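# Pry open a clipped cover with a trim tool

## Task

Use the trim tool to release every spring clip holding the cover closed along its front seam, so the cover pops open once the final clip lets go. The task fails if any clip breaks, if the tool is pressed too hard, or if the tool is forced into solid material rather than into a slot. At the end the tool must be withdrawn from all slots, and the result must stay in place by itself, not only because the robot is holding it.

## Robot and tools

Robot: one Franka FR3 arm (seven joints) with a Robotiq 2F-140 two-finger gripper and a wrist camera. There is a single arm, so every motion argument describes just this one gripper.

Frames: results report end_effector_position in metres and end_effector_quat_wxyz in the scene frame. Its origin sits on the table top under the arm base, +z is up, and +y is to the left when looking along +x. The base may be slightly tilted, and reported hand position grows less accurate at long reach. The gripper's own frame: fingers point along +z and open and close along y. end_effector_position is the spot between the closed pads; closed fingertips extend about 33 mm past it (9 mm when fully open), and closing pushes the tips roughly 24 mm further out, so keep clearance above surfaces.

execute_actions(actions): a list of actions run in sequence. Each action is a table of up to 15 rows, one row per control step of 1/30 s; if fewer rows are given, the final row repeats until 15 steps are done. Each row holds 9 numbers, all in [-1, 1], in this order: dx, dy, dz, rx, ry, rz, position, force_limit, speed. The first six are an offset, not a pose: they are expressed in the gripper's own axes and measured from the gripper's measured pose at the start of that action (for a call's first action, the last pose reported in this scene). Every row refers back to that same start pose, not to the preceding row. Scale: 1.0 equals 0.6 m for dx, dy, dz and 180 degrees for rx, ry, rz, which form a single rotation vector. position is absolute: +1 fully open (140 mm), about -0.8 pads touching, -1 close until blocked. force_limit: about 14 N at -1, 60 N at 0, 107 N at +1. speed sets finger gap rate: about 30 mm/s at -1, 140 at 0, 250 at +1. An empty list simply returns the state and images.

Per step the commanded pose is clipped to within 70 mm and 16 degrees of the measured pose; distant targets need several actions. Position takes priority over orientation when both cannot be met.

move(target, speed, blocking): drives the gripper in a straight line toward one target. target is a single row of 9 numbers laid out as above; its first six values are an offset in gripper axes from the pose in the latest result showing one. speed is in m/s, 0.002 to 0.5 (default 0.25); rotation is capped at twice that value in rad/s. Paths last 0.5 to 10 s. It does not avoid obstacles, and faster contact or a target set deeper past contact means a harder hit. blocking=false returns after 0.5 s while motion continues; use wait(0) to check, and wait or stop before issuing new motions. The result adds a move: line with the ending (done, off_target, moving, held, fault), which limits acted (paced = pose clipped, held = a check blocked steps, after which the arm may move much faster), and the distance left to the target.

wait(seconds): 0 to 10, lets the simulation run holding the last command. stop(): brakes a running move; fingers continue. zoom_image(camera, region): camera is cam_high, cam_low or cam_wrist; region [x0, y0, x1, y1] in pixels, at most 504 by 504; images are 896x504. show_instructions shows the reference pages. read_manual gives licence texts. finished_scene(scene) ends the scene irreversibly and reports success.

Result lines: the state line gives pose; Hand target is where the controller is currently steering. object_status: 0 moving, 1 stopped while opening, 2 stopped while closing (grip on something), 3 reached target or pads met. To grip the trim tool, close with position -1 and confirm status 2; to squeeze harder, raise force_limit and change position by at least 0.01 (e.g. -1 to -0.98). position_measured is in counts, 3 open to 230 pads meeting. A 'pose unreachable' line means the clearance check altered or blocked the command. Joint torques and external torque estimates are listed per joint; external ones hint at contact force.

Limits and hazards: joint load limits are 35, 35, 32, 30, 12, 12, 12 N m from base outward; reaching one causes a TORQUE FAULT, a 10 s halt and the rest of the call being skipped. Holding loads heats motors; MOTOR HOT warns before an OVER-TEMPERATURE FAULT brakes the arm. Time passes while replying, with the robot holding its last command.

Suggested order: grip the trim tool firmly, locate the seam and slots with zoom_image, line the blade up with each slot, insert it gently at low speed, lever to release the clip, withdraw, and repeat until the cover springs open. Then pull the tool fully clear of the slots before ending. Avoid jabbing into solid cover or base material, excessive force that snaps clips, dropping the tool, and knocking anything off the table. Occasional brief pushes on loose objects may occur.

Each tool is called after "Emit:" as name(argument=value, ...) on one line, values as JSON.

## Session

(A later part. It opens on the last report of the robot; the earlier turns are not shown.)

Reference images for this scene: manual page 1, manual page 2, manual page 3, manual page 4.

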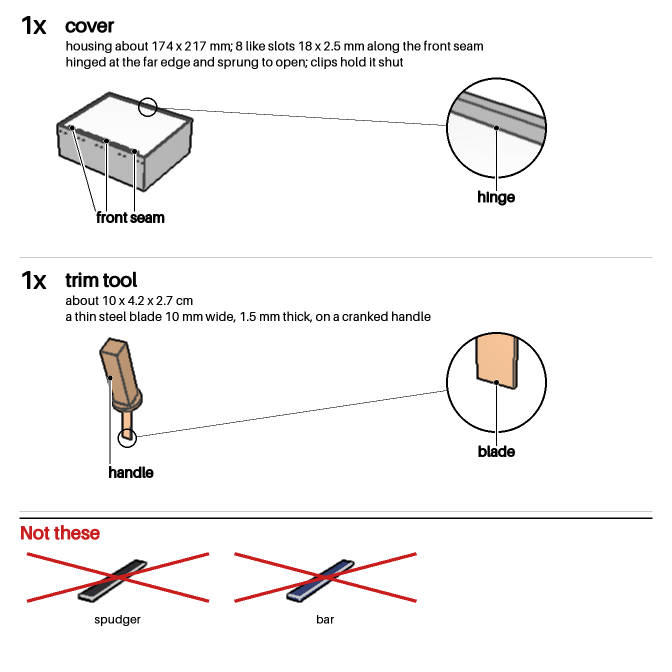

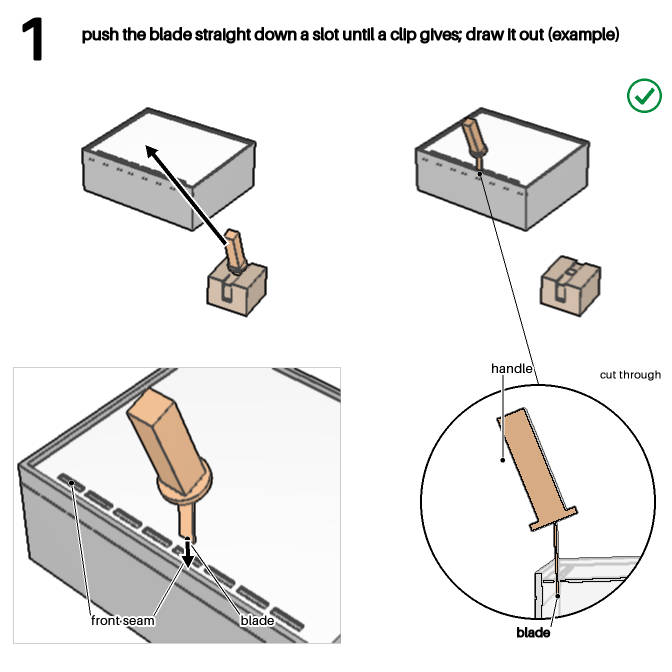

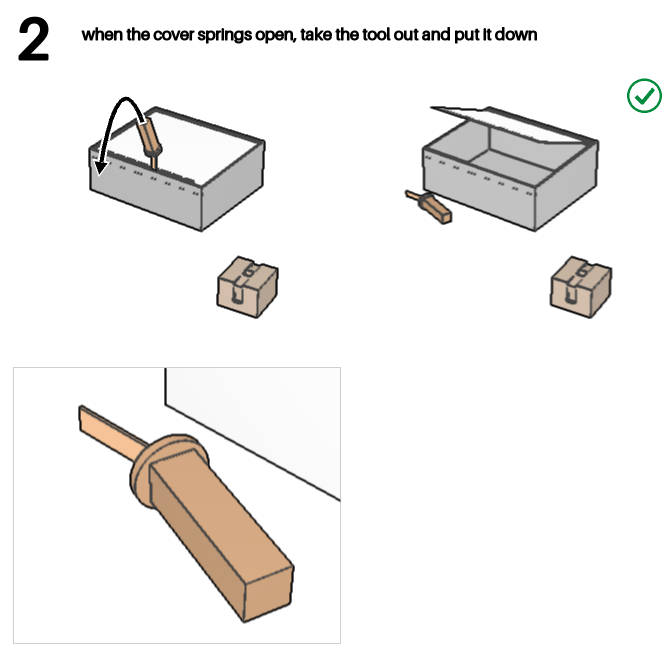

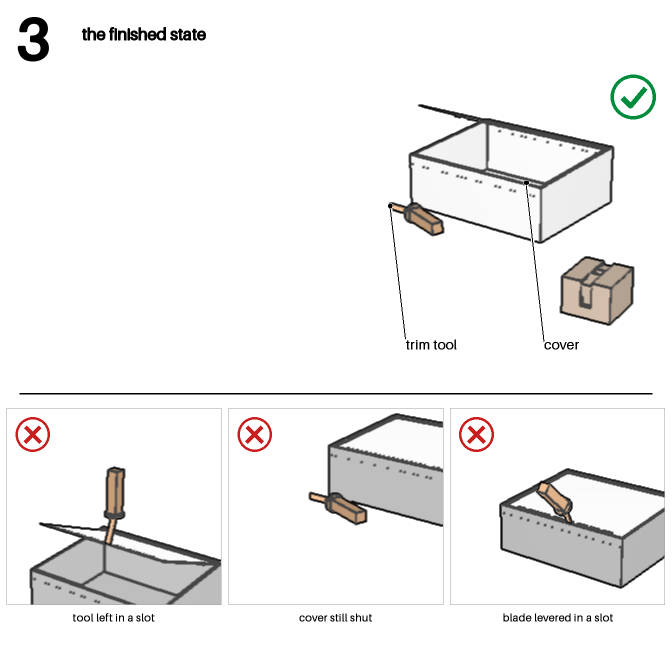

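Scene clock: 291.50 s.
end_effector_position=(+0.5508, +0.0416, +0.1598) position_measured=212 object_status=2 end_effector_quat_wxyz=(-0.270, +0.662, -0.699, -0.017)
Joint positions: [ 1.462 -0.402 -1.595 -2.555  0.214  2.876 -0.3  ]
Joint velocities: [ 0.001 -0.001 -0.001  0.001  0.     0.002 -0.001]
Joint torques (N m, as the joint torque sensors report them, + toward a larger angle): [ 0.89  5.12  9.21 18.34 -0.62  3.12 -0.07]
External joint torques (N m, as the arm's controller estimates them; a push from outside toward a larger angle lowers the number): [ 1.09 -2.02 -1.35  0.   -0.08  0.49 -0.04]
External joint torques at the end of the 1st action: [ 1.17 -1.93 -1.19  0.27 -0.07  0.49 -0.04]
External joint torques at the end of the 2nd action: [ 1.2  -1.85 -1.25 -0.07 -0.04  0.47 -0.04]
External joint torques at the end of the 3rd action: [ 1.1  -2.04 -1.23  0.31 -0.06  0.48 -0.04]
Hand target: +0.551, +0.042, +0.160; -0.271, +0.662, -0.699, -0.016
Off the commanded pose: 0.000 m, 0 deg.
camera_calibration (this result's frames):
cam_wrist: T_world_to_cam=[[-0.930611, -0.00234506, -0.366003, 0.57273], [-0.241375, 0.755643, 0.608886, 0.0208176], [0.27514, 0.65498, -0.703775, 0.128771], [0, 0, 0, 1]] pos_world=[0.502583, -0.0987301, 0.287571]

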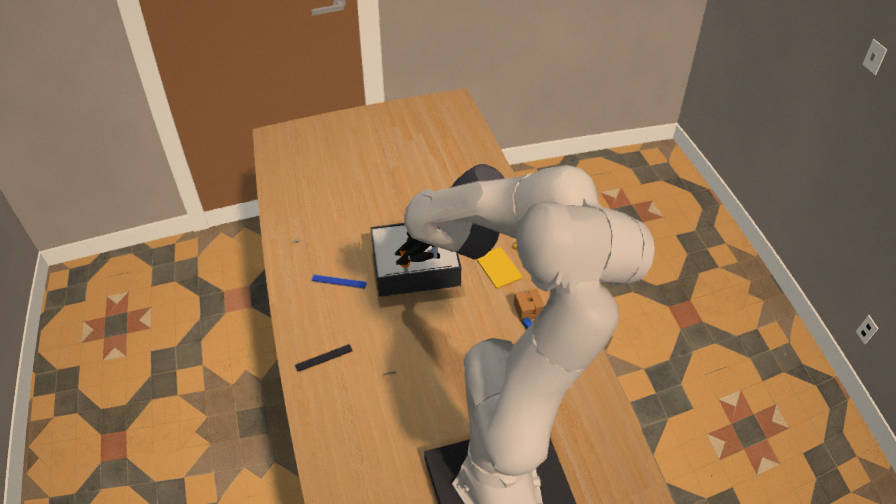

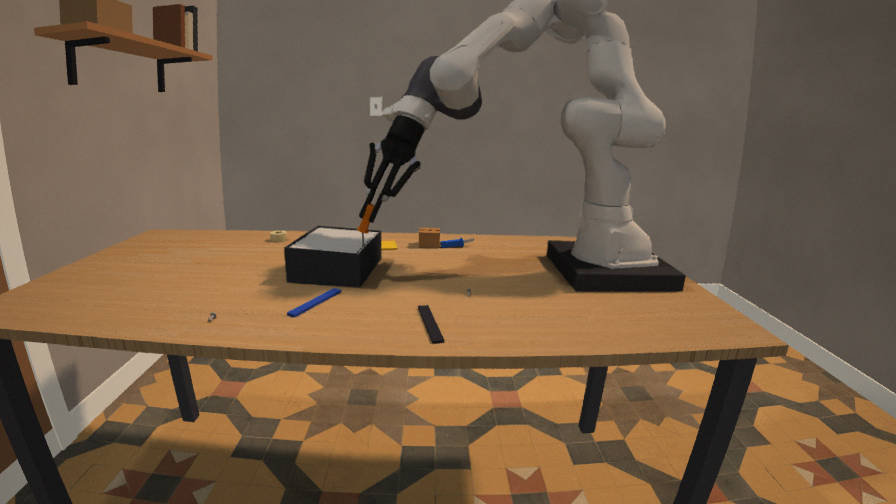

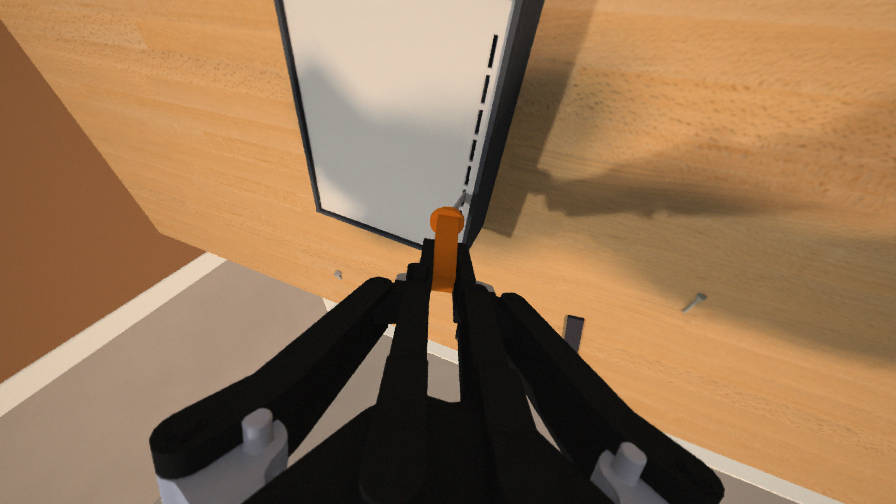

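Emit:
execute_actions(actions=[[[0.0011,0.0002,0.0027,0.0007,0,-0.0004,-1,0.8,-0.6]],[[0.0011,0.0002,0.0027,0.0007,0,-0.0004,-1,0.8,-0.6]],[[0.0011,0.0002,0.0027,0.0007,0,-0.0004,-1,0.8,-0.6]]])

Scene clock: 295.30 s.
end_effector_position=(+0.5509, +0.0415, +0.1553) position_measured=212 object_status=2 end_effector_quat_wxyz=(-0.269, +0.661, -0.700, -0.016)
Joint positions: [ 1.489 -0.402 -1.621 -2.556  0.214  2.887 -0.3  ]
Joint velocities: [ 0.002 -0.001  0.    -0.001 -0.     0.     0.001]
Joint torques (N m, as the joint torque sensors report them, + toward a larger angle): [ 0.99  5.98  9.19 18.33 -0.64  3.11 -0.06]
External joint torques (N m, as the arm's controller estimates them; a push from outside toward a larger angle lowers the number): [ 1.2  -1.87 -1.36  0.17 -0.08  0.48 -0.03]
External joint torques at the end of the 1st action: [ 1.06 -1.87 -1.23  0.32 -0.1   0.42 -0.05]
External joint torques at the end of the 2nd action: [ 1.35 -1.77 -1.4   0.19 -0.09  0.55 -0.05]
Hand target: +0.551, +0.042, +0.155; -0.270, +0.661, -0.700, -0.016
Off the commanded pose: 0.000 m, 0 deg.
camera_calibration (this result's frames):
cam_wrist: T_world_to_cam=[[-0.931365, -0.000754303, -0.364086, 0.571249], [-0.238243, 0.757446, 0.607878, 0.0219944], [0.275317, 0.652897, -0.705638, 0.12597], [0, 0, 0, 1]] pos_world=[0.5026, -0.0984741, 0.283503]

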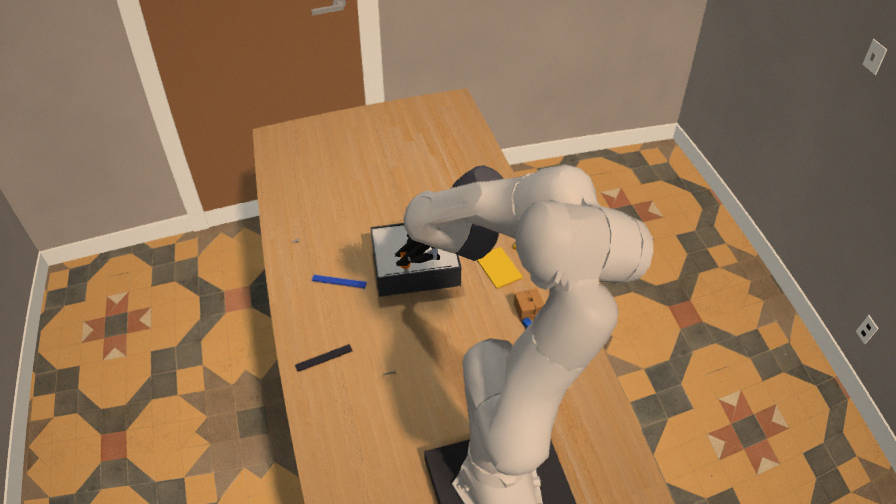

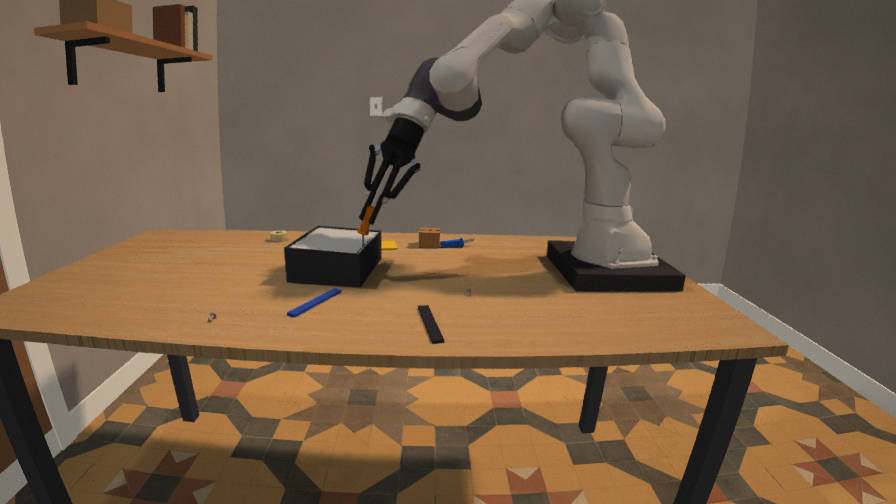

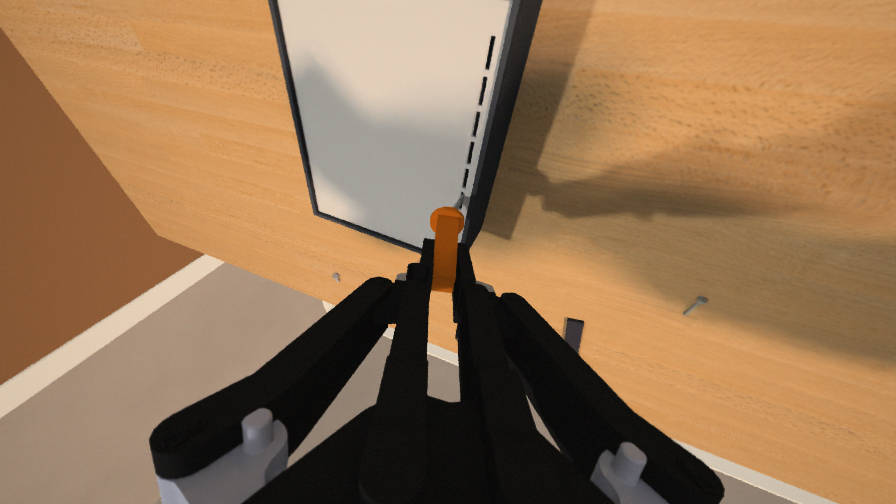

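Emit:
move(target=[-0.0104,-0.0068,-0.0209,0,0,0,-1,0.8,-0.6], speed=0.02)

Emit:
move(target=[-0.0322,0,0.0156,0.0008,-0.0015,0.002,-1,0.8,-0.6], speed=0.03)

Emit:
wait(seconds=0.5)

Emit:
zoom_image(camera="cam_wrist", region=[446, 174, 486, 214])

Scene clock: 298.67 s.
end_effector_position=(+0.5506, +0.0421, +0.1691) position_measured=212 object_status=2 end_effector_quat_wxyz=(-0.270, +0.664, -0.698, -0.014)
Joint positions: [ 1.405 -0.393 -1.533 -2.555  0.214  2.856 -0.294]
Joint velocities: [-0.013  0.002  0.013 -0.001  0.    -0.013  0.004]
Joint torques (N m, as the joint torque sensors report them, + toward a larger angle): [-1.58  6.77 12.36 20.04  0.45  1.92  0.5 ]
External joint torques (N m, as the arm's controller estimates them; a push from outside toward a larger angle lowers the number): [-1.33  1.38  2.18  1.39  0.92 -0.72  0.53]
Hand target: +0.550, +0.042, +0.169; -0.268, +0.661, -0.701, -0.017
Off the commanded pose: 0.001 m, 1 deg.
move: done
camera_calibration (this result's frames):
cam_wrist: T_world_to_cam=[[-0.929203, -0.00756915, -0.369492, 0.575998], [-0.246609, 0.757344, 0.604661, 0.0182651], [0.275256, 0.652973, -0.705593, 0.135458], [0, 0, 0, 1]] pos_world=[0.502438, -0.0979232, 0.297361]

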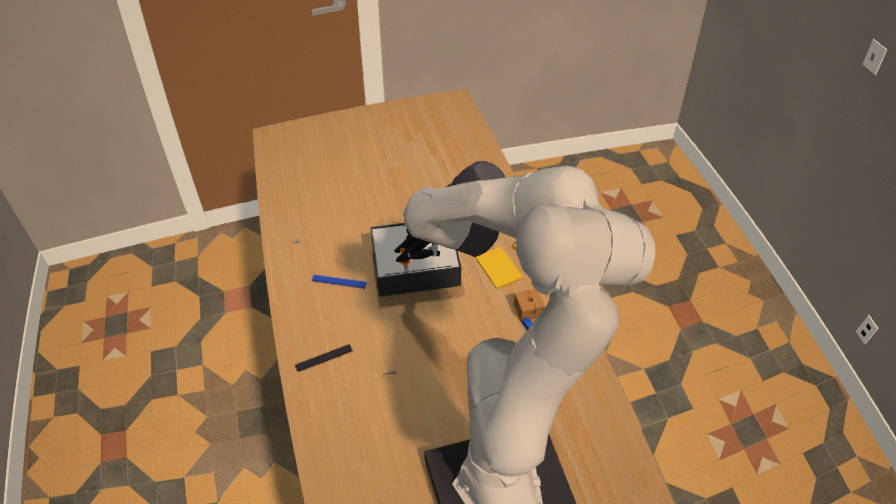

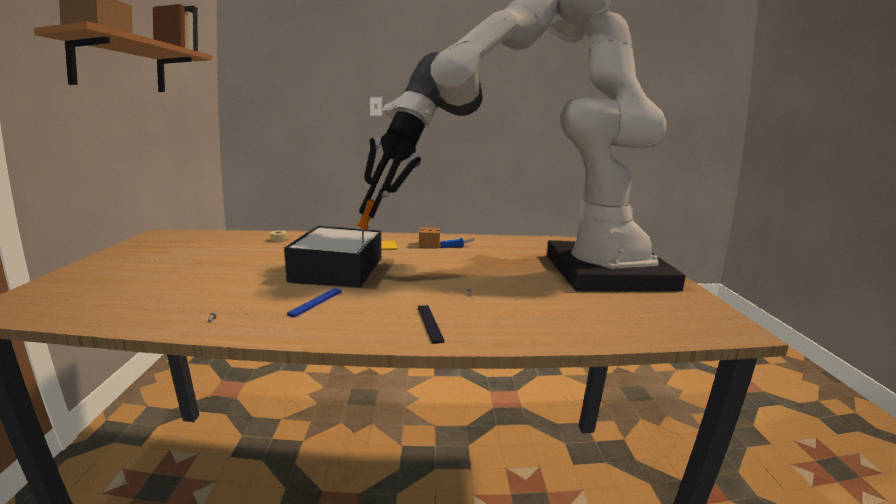

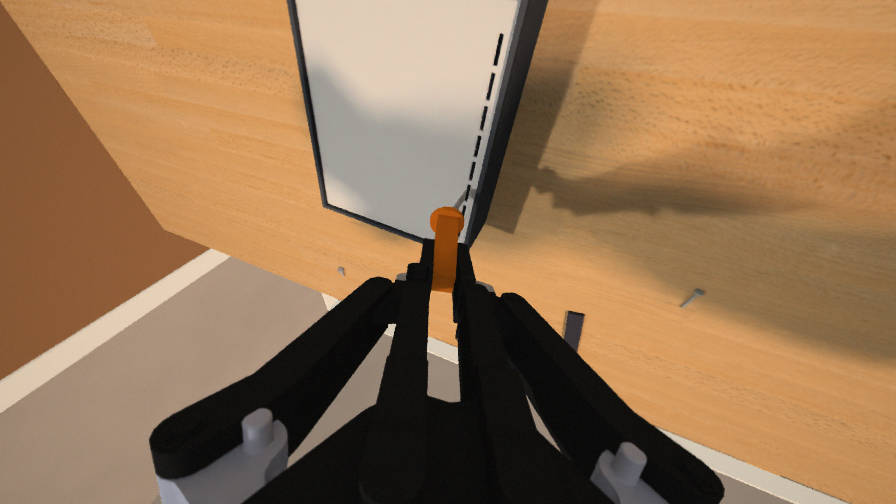

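Scene clock: 299.63 s.
end_effector_position=(+0.5527, +0.0644, +0.1694) position_measured=212 object_status=2 end_effector_quat_wxyz=(-0.272, +0.666, -0.694, -0.016)
Joint positions: [ 1.46  -0.383 -1.539 -2.557  0.237  2.879 -0.28 ]
Joint velocities: [ 0.001  0.002 -0.004 -0.002  0.012  0.01   0.009]
Joint torques (N m, as the joint torque sensors report them, + toward a larger angle): [ 1.    6.4   8.5  19.1   0.57  3.14  0.47]
External joint torques (N m, as the arm's controller estimates them; a push from outside toward a larger angle lowers the number): [ 1.33  1.   -1.45  0.32  1.09  0.48  0.5 ]
Hand target: +0.553, +0.063, +0.169; -0.272, +0.661, -0.699, -0.016
Off the commanded pose: 0.001 m, 1 deg.
move: done
camera_calibration (this result's frames):
cam_wrist: T_world_to_cam=[[-0.928002, -0.0149678, -0.372275, 0.578456], [-0.255474, 0.752863, 0.606573, 0.00655578], [0.271193, 0.658007, -0.702482, 0.121935], [0, 0, 0, 1]] pos_world=[0.505415, -0.0765117, 0.297025]

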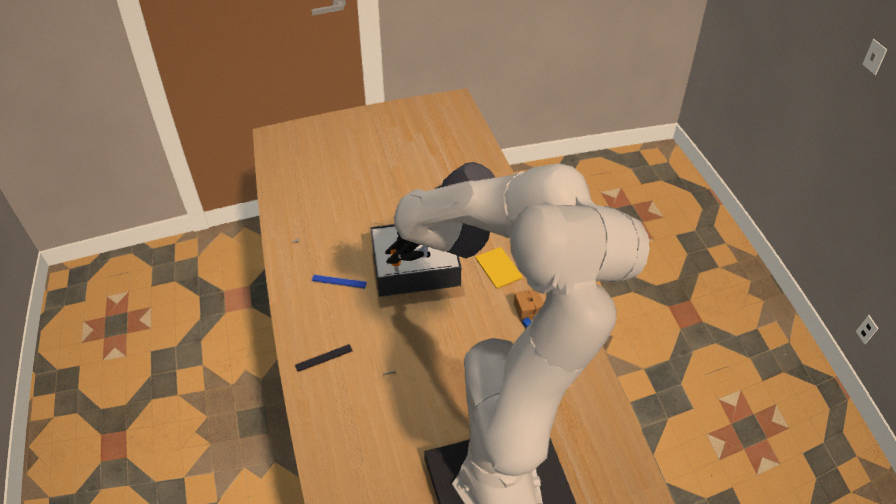

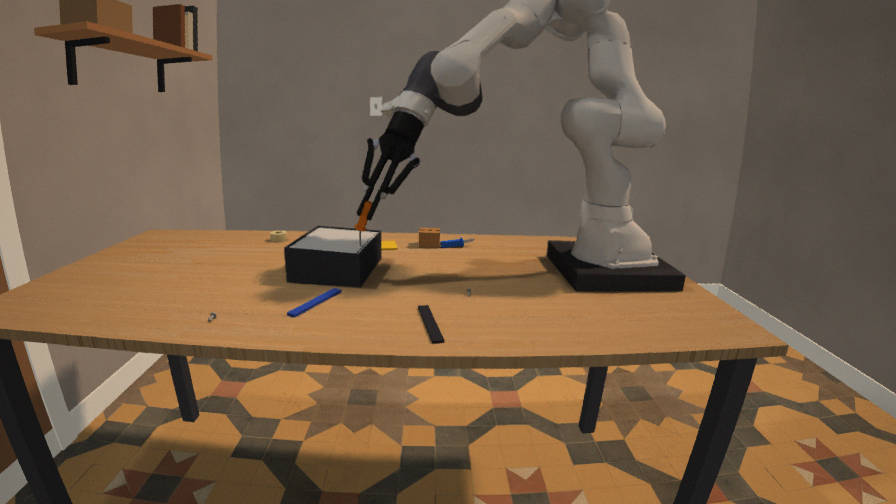

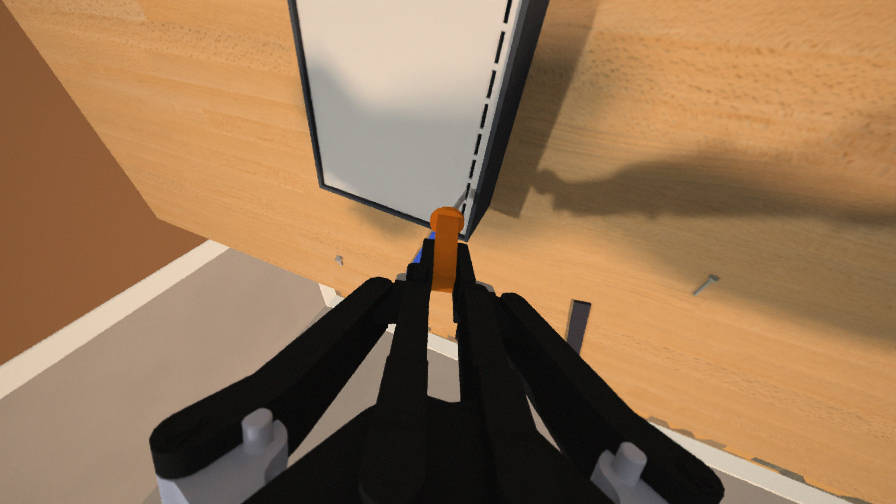

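Scene clock: 300.13 s.
end_effector_position=(+0.5530, +0.0640, +0.1696) position_measured=212 object_status=2 end_effector_quat_wxyz=(-0.272, +0.665, -0.695, -0.016)
Joint positions: [ 1.46  -0.383 -1.539 -2.557  0.238  2.881 -0.277]
Joint velocities: [-0.     0.     0.     0.001  0.001  0.     0.002]
Joint torques (N m, as the joint torque sensors report them, + toward a larger angle): [ 0.6   6.51  8.67 18.94  0.61  3.15  0.46]
External joint torques (N m, as the arm's controller estimates them; a push from outside toward a larger angle lowers the number): [ 0.91  1.07 -1.29  0.11  1.13  0.48  0.49]
Hand target: +0.553, +0.063, +0.169; -0.272, +0.661, -0.699, -0.016
Off the commanded pose: 0.001 m, 1 deg.
wait: 0.50 s; at rest by 0.17 s
camera_calibration (this result's frames):
cam_wrist: T_world_to_cam=[[-0.928089, -0.0110305, -0.372194, 0.578604], [-0.252537, 0.753191, 0.607394, 0.00508851], [0.273634, 0.657709, -0.701814, 0.120724], [0, 0, 0, 1]] pos_world=[0.505247, -0.0768517, 0.296988]

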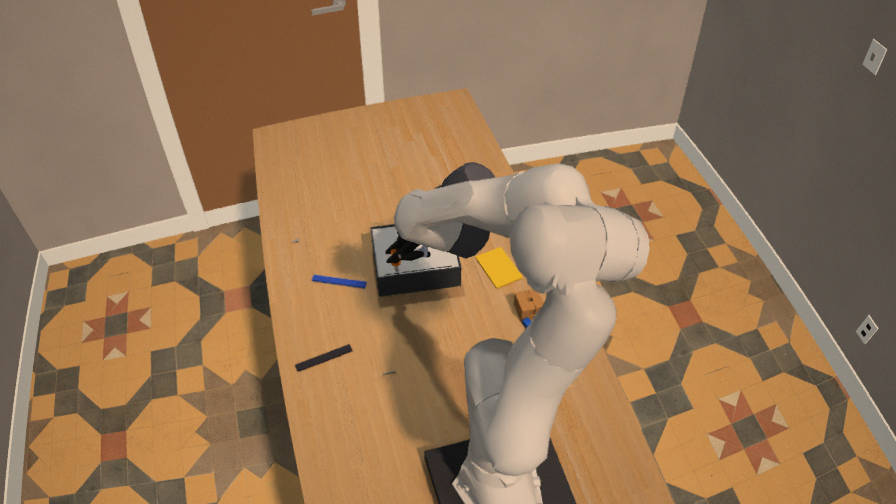

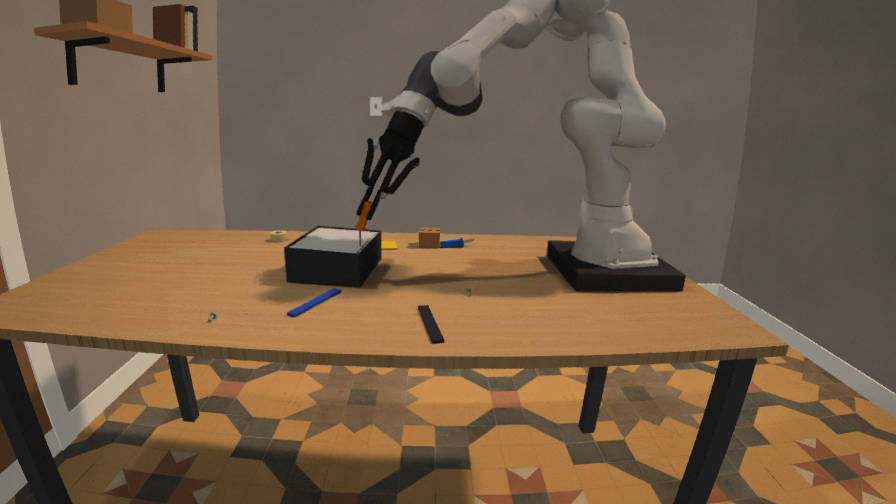

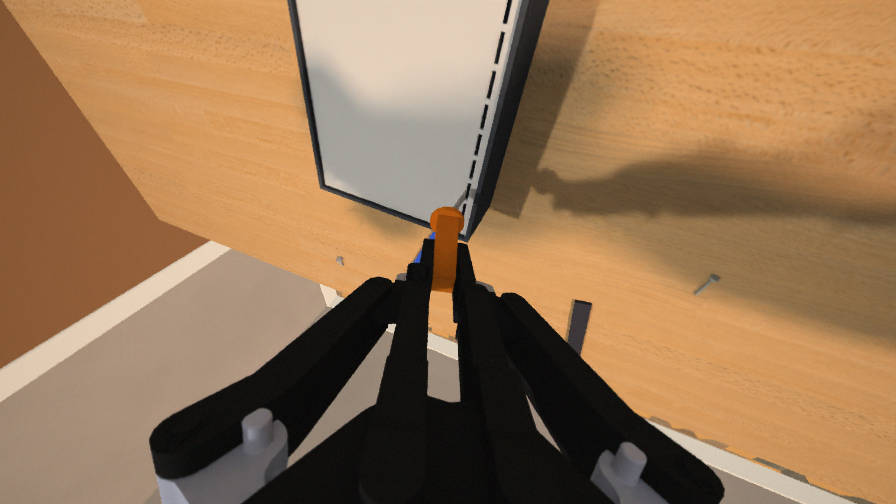

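Region (446, 174, 486, 214) of cam_wrist's 896x504 image, scaled by 12.600, with more detail than that image has.

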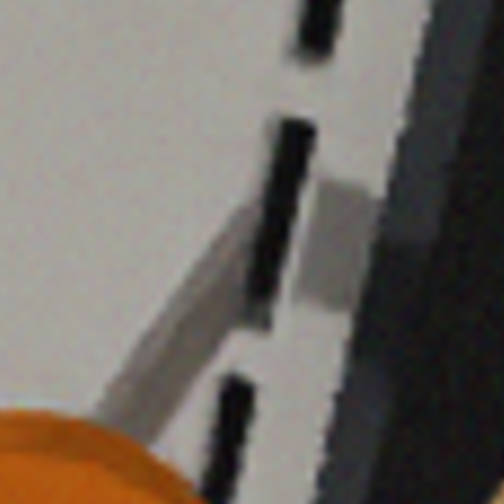

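Emit:
execute_actions(actions=[[[0.0018,0.0003,0.0033,0.0006,0,-0.0003,-1,0.8,-0.6]],[[0.0015,0.0002,0.0033,0.0008,0,-0.0004,-1,0.8,-0.6]]])

Emit:
zoom_image(camera="cam_wrist", region=[446, 174, 486, 214])

Scene clock: 302.70 s.
end_effector_position=(+0.5531, +0.0636, +0.1654) position_measured=212 object_status=2 end_effector_quat_wxyz=(-0.271, +0.664, -0.697, -0.016)
Joint positions: [ 1.485 -0.383 -1.565 -2.557  0.238  2.889 -0.277]
Joint velocities: [ 0.001  0.     0.    -0.001 -0.     0.001 -0.001]
Joint torques (N m, as the joint torque sensors report them, + toward a larger angle): [ 0.65  3.89  8.49 18.86 -0.65  3.19 -0.1 ]
External joint torques (N m, as the arm's controller estimates them; a push from outside toward a larger angle lowers the number): [ 0.93 -2.25 -1.51  0.22 -0.1   0.52 -0.08]
External joint torques at the end of the 1st action: [ 1.31 -2.   -1.04  0.2  -0.18  0.49 -0.07]
Hand target: +0.554, +0.064, +0.165; -0.272, +0.665, -0.696, -0.015
Off the commanded pose: 0.001 m, 0 deg.
camera_calibration (this result's frames):
cam_wrist: T_world_to_cam=[[-0.929117, -0.00847184, -0.369688, 0.577097], [-0.24851, 0.754626, 0.607274, 0.00559978], [0.273831, 0.6561, -0.703242, 0.118243], [0, 0, 0, 1]] pos_world=[0.505203, -0.0769162, 0.293099]

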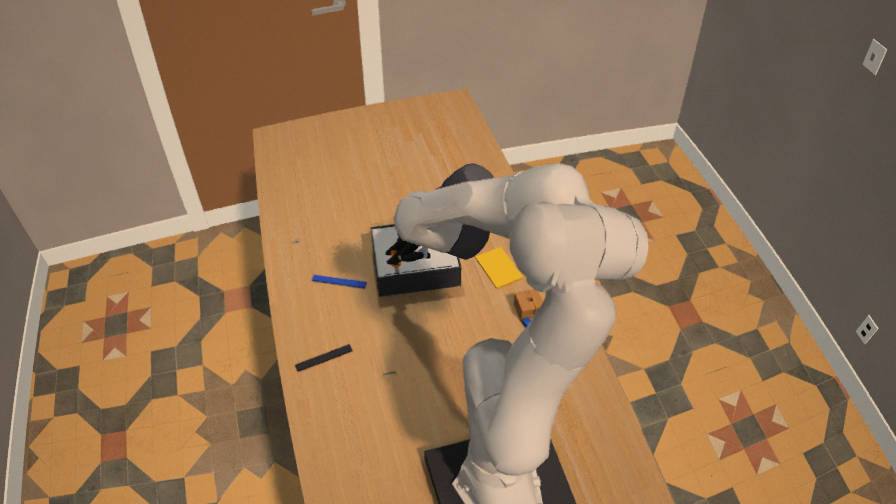

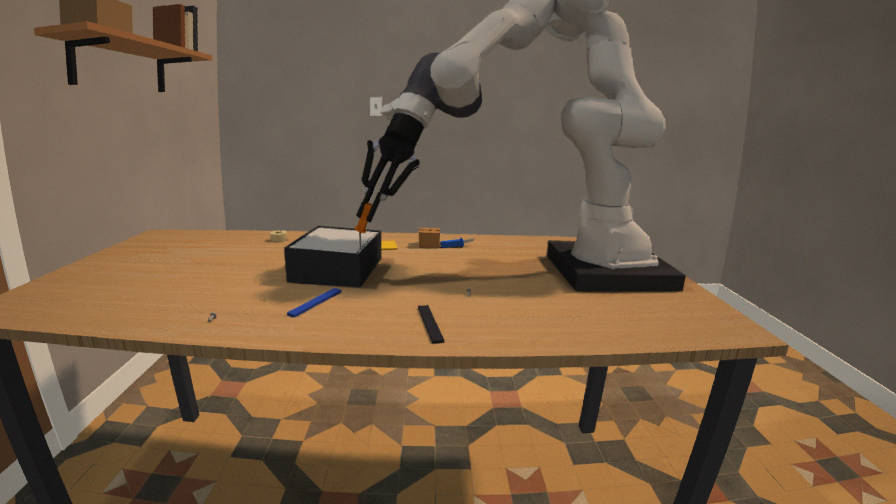

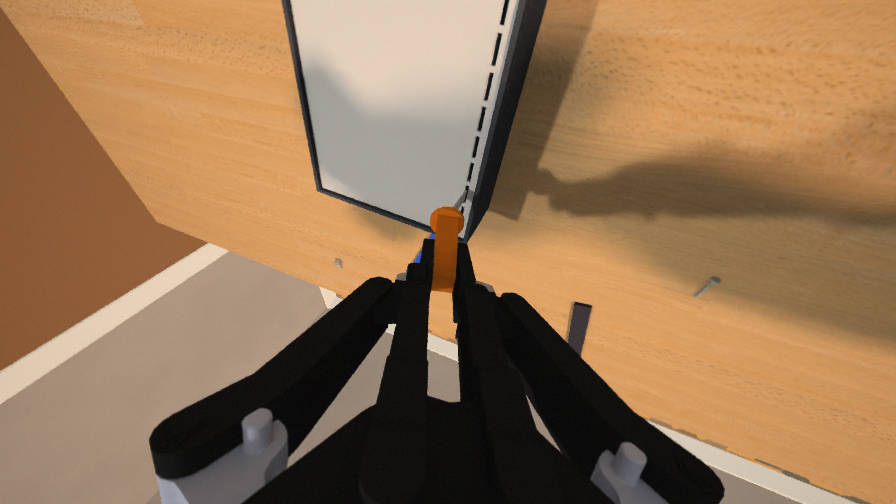

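Region (446, 174, 486, 214) of cam_wrist's 896x504 image, scaled by 12.600, with more detail than that image has.

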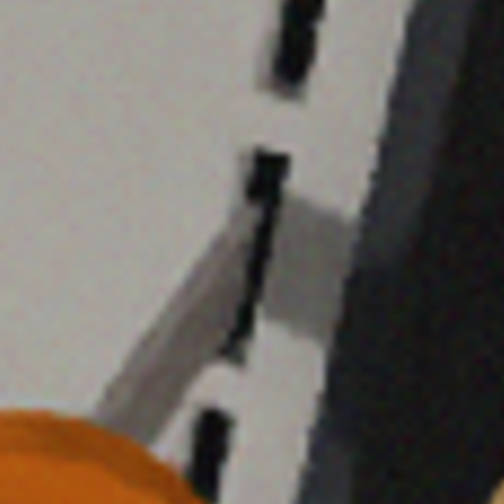

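Emit:
execute_actions(actions=[[[0.0011,0.0001,0.0027,0.0008,0,-0.0004,-1,0.8,-0.6]],[[0.0011,0.0001,0.0027,0.0008,0,-0.0004,-1,0.8,-0.6]],[[0.0011,0.0001,0.0027,0.0008,0,-0.0004,-1,0.8,-0.6]],[[0.0011,0.0001,0.0027,0.0008,0,-0.0004,-1,0.8,-0.6]]])

Scene clock: 306.23 s.
end_effector_position=(+0.5534, +0.0637, +0.1594) position_measured=212 object_status=2 end_effector_quat_wxyz=(-0.269, +0.663, -0.698, -0.015)
Joint positions: [ 1.525 -0.383 -1.603 -2.557  0.238  2.905 -0.277]
Joint velocities: [ 0.001  0.001  0.     0.    -0.001  0.    -0.002]
Joint torques (N m, as the joint torque sensors report them, + toward a larger angle): [ 0.83  5.31  8.75 18.66 -0.65  3.2  -0.06]
External joint torques (N m, as the arm's controller estimates them; a push from outside toward a larger angle lowers the number): [ 1.15 -1.82 -1.24  0.22 -0.08  0.53 -0.03]
External joint torques at the end of the 1st action: [ 1.05 -1.88 -1.16  0.16 -0.06  0.49 -0.03]
External joint torques at the end of the 2nd action: [ 1.19 -2.12 -1.01  0.53 -0.08  0.46 -0.03]
External joint torques at the end of the 3rd action: [ 1.22 -1.95 -1.29  0.01 -0.1   0.45 -0.05]
Hand target: +0.554, +0.064, +0.159; -0.271, +0.663, -0.697, -0.014
Off the commanded pose: 0.001 m, 0 deg.
camera_calibration (this result's frames):
cam_wrist: T_world_to_cam=[[-0.929881, -0.00648678, -0.367804, 0.575106], [-0.244812, 0.757193, 0.605579, 0.00736715], [0.27457, 0.653159, -0.705687, 0.114075], [0, 0, 0, 1]] pos_world=[0.505262, -0.0763568, 0.287566]

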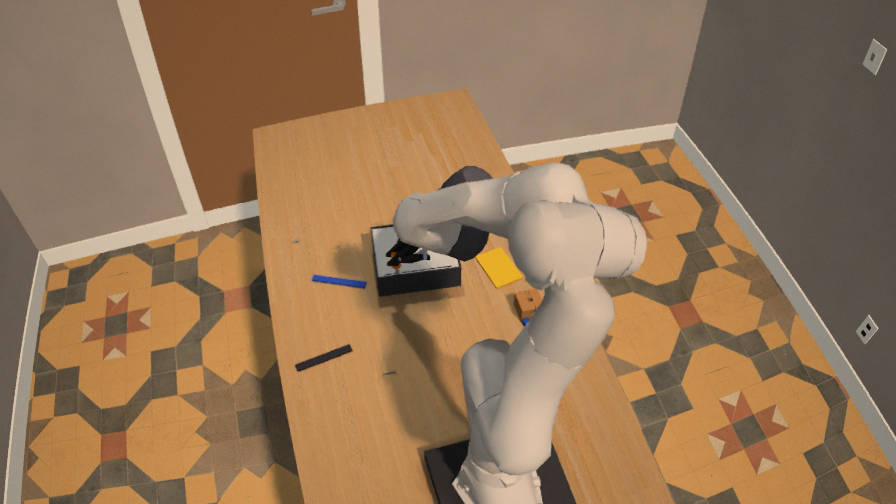

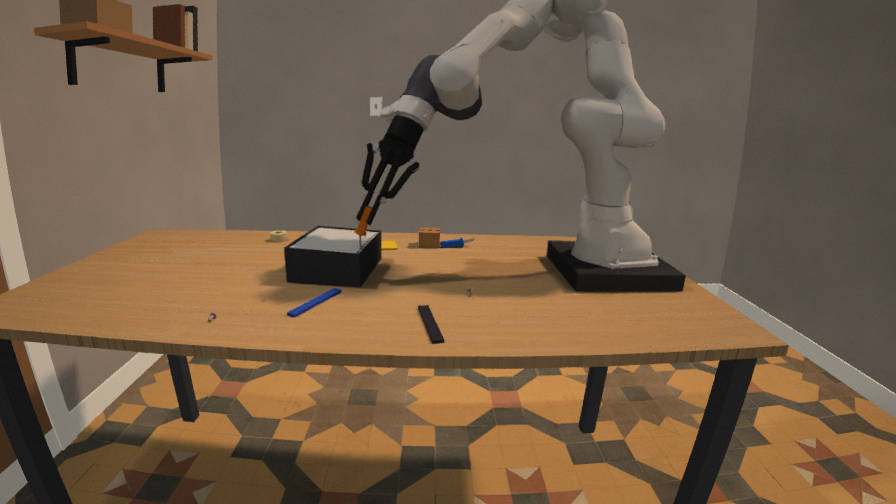

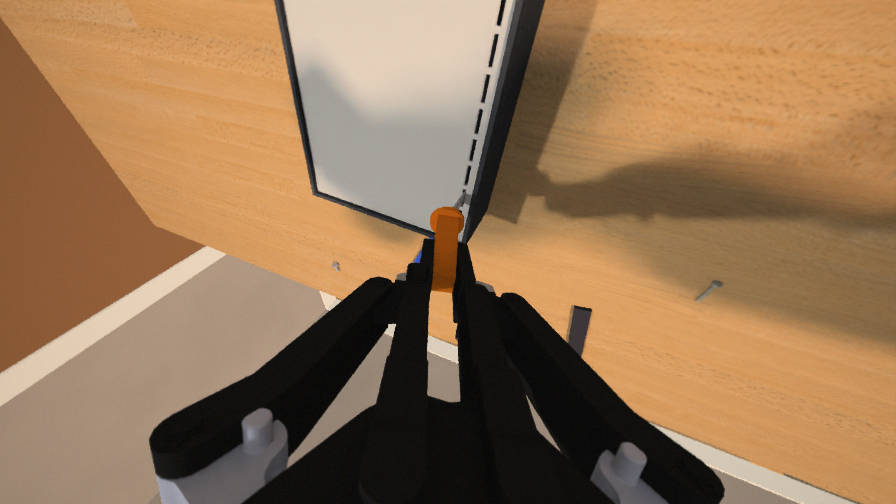

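Emit:
execute_actions(actions=[[[0.0011,0.0002,0.0027,0.0007,0,-0.0004,-1,0.8,-0.6]],[[0.0011,0.0002,0.0027,0.0007,0,-0.0004,-1,0.8,-0.6]],[[0.0010,0.0002,0.0024,0.0007,0,-0.0004,-1,0.8,-0.6]]])

Scene clock: 310.67 s.
end_effector_position=(+0.5536, +0.0643, +0.1555) position_measured=212 object_status=2 end_effector_quat_wxyz=(-0.268, +0.663, -0.699, -0.015)
Joint positions: [ 1.552 -0.384 -1.629 -2.557  0.238  2.914 -0.277]
Joint velocities: [ 0.001  0.     0.001  0.     0.     0.    -0.001]
Joint torques (N m, as the joint torque sensors report them, + toward a larger angle): [ 1.08  5.73  8.52 18.25 -0.68  3.26 -0.05]
External joint torques (N m, as the arm's controller estimates them; a push from outside toward a larger angle lowers the number): [ 1.25 -2.1  -1.61 -0.06 -0.08  0.59 -0.03]
External joint torques at the end of the 1st action: [ 1.22 -1.98 -1.72  0.24 -0.11  0.57 -0.02]
External joint torques at the end of the 2nd action: [ 1.02 -1.93 -1.79 -0.07 -0.12  0.42 -0.04]
Hand target: +0.554, +0.064, +0.155; -0.269, +0.663, -0.698, -0.014
Off the commanded pose: 0.001 m, 0 deg.
camera_calibration (this result's frames):
cam_wrist: T_world_to_cam=[[-0.930368, -0.00633341, -0.366571, 0.573979], [-0.243344, 0.75852, 0.604509, 0.00852288], [0.274223, 0.651619, -0.707244, 0.111409], [0, 0, 0, 1]] pos_world=[0.505535, -0.0754257, 0.284046]

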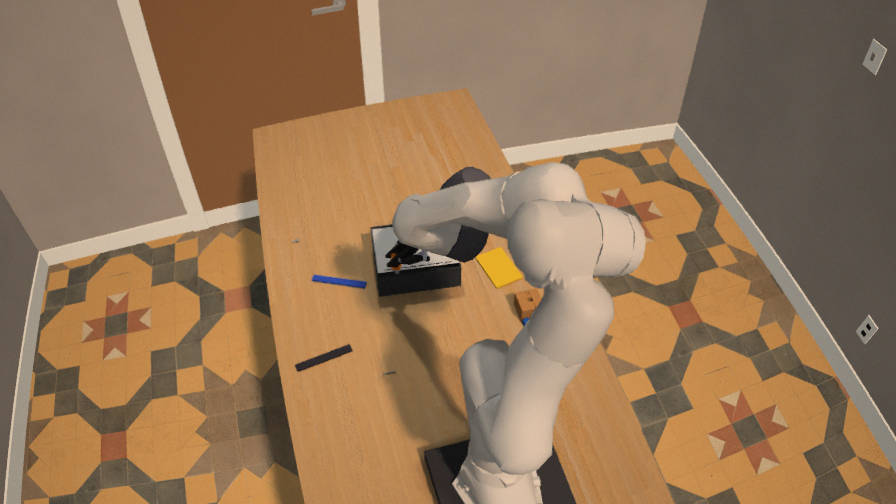

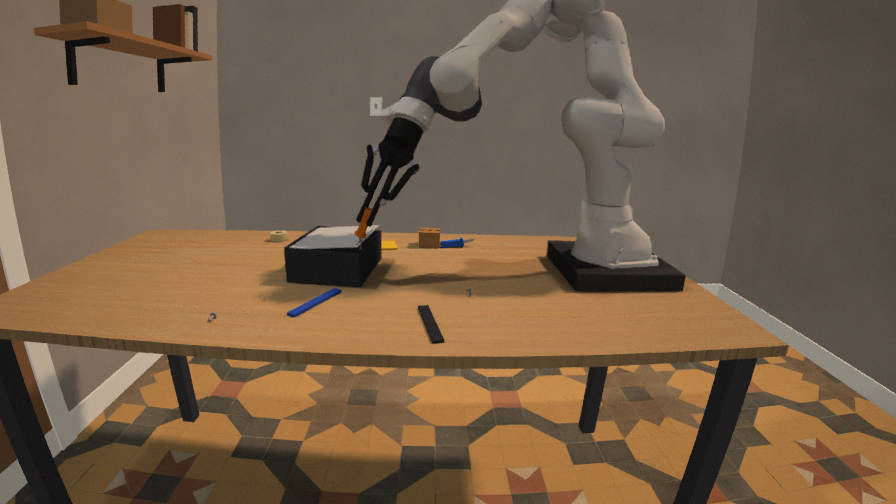

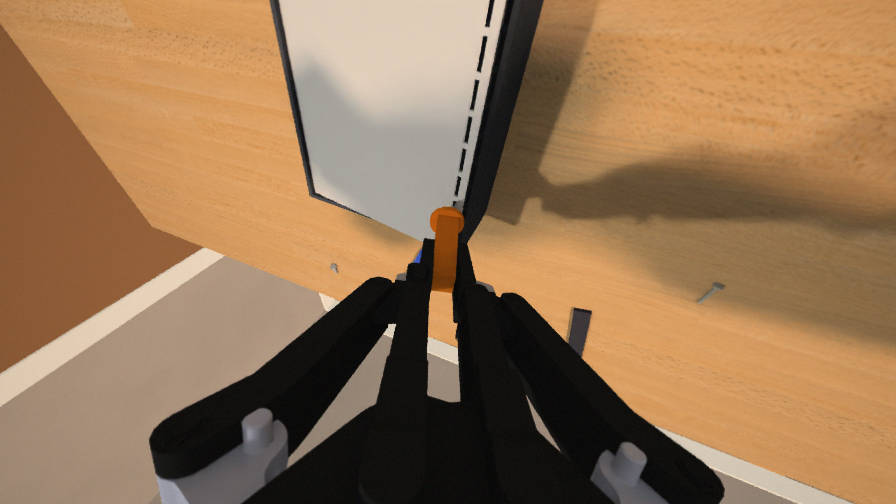

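Emit:
move(target=[-0.0168,-0.040,-0.0335,-0.050,0,0.0248,-1,0.8,-0.6], speed=0.03)

Emit:
zoom_image(camera="cam_low", region=[270, 170, 410, 290])

Scene clock: 324.77 s.
end_effector_position=(+0.5725, +0.0635, +0.1887) position_measured=212 object_status=2 end_effector_quat_wxyz=(-0.221, +0.658, -0.716, -0.074)
Joint positions: [ 1.674 -0.308 -1.744 -2.332  0.247  2.574 -0.178]
Joint velocities: [ 0.013  0.006 -0.011  0.014 -0.    -0.021  0.015]
Joint torques (N m, as the joint torque sensors report them, + toward a larger angle): [ 0.92 11.38  7.41 21.49  0.59  1.02  0.41]
External joint torques (N m, as the arm's controller estimates them; a push from outside toward a larger angle lowers the number): [ 1.3   0.65 -1.24  0.72  0.49 -1.43  0.42]
Hand target: +0.569, +0.064, +0.187; -0.217, +0.655, -0.720, -0.080
Off the commanded pose: 0.006 m, 1 deg.
move: off_target
camera_calibration (this result's frames):
cam_wrist: T_world_to_cam=[[-0.975592, -0.00130149, -0.219586, 0.601577], [-0.14767, 0.743987, 0.651672, -0.0690221], [0.162521, 0.668193, -0.72602, 0.19665], [0, 0, 0, 1]] pos_world=[0.544742, -0.0792658, 0.319849]

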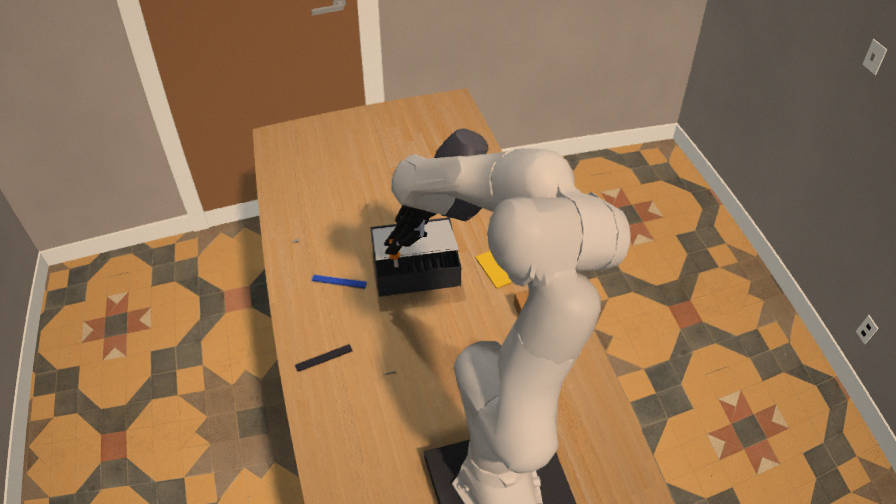

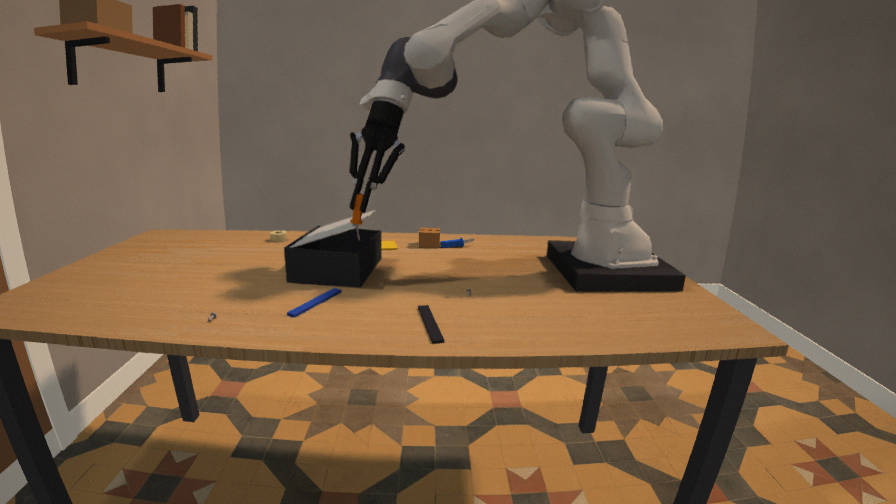

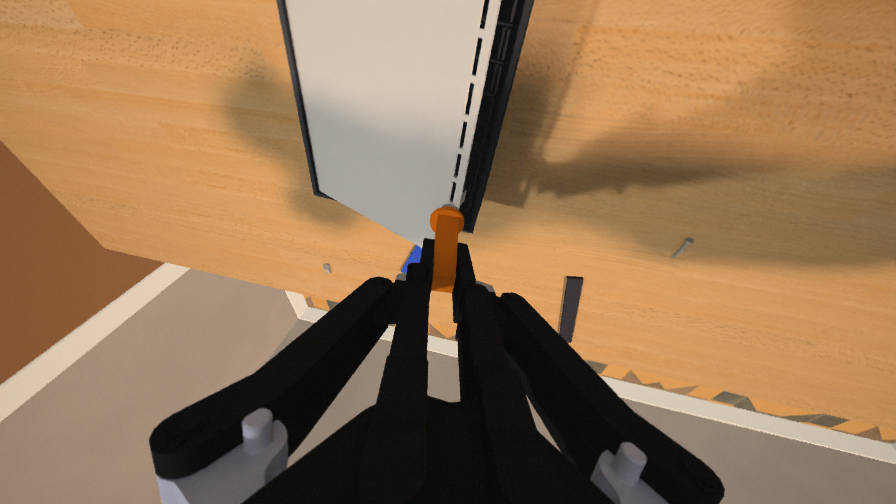

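Region (270, 170, 410, 290) of cam_low's 896x504 image, scaled by 3.600, with more detail than that image has; it fills the top 432 rows of this view, and the rest is white.

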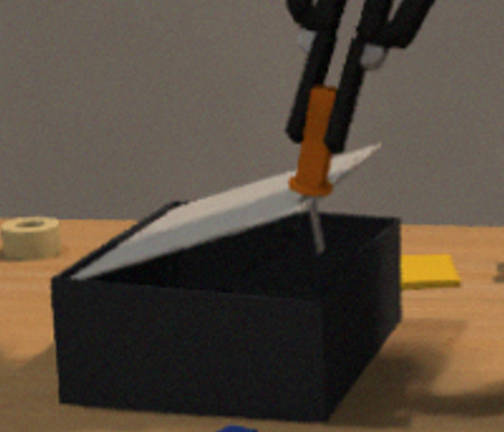

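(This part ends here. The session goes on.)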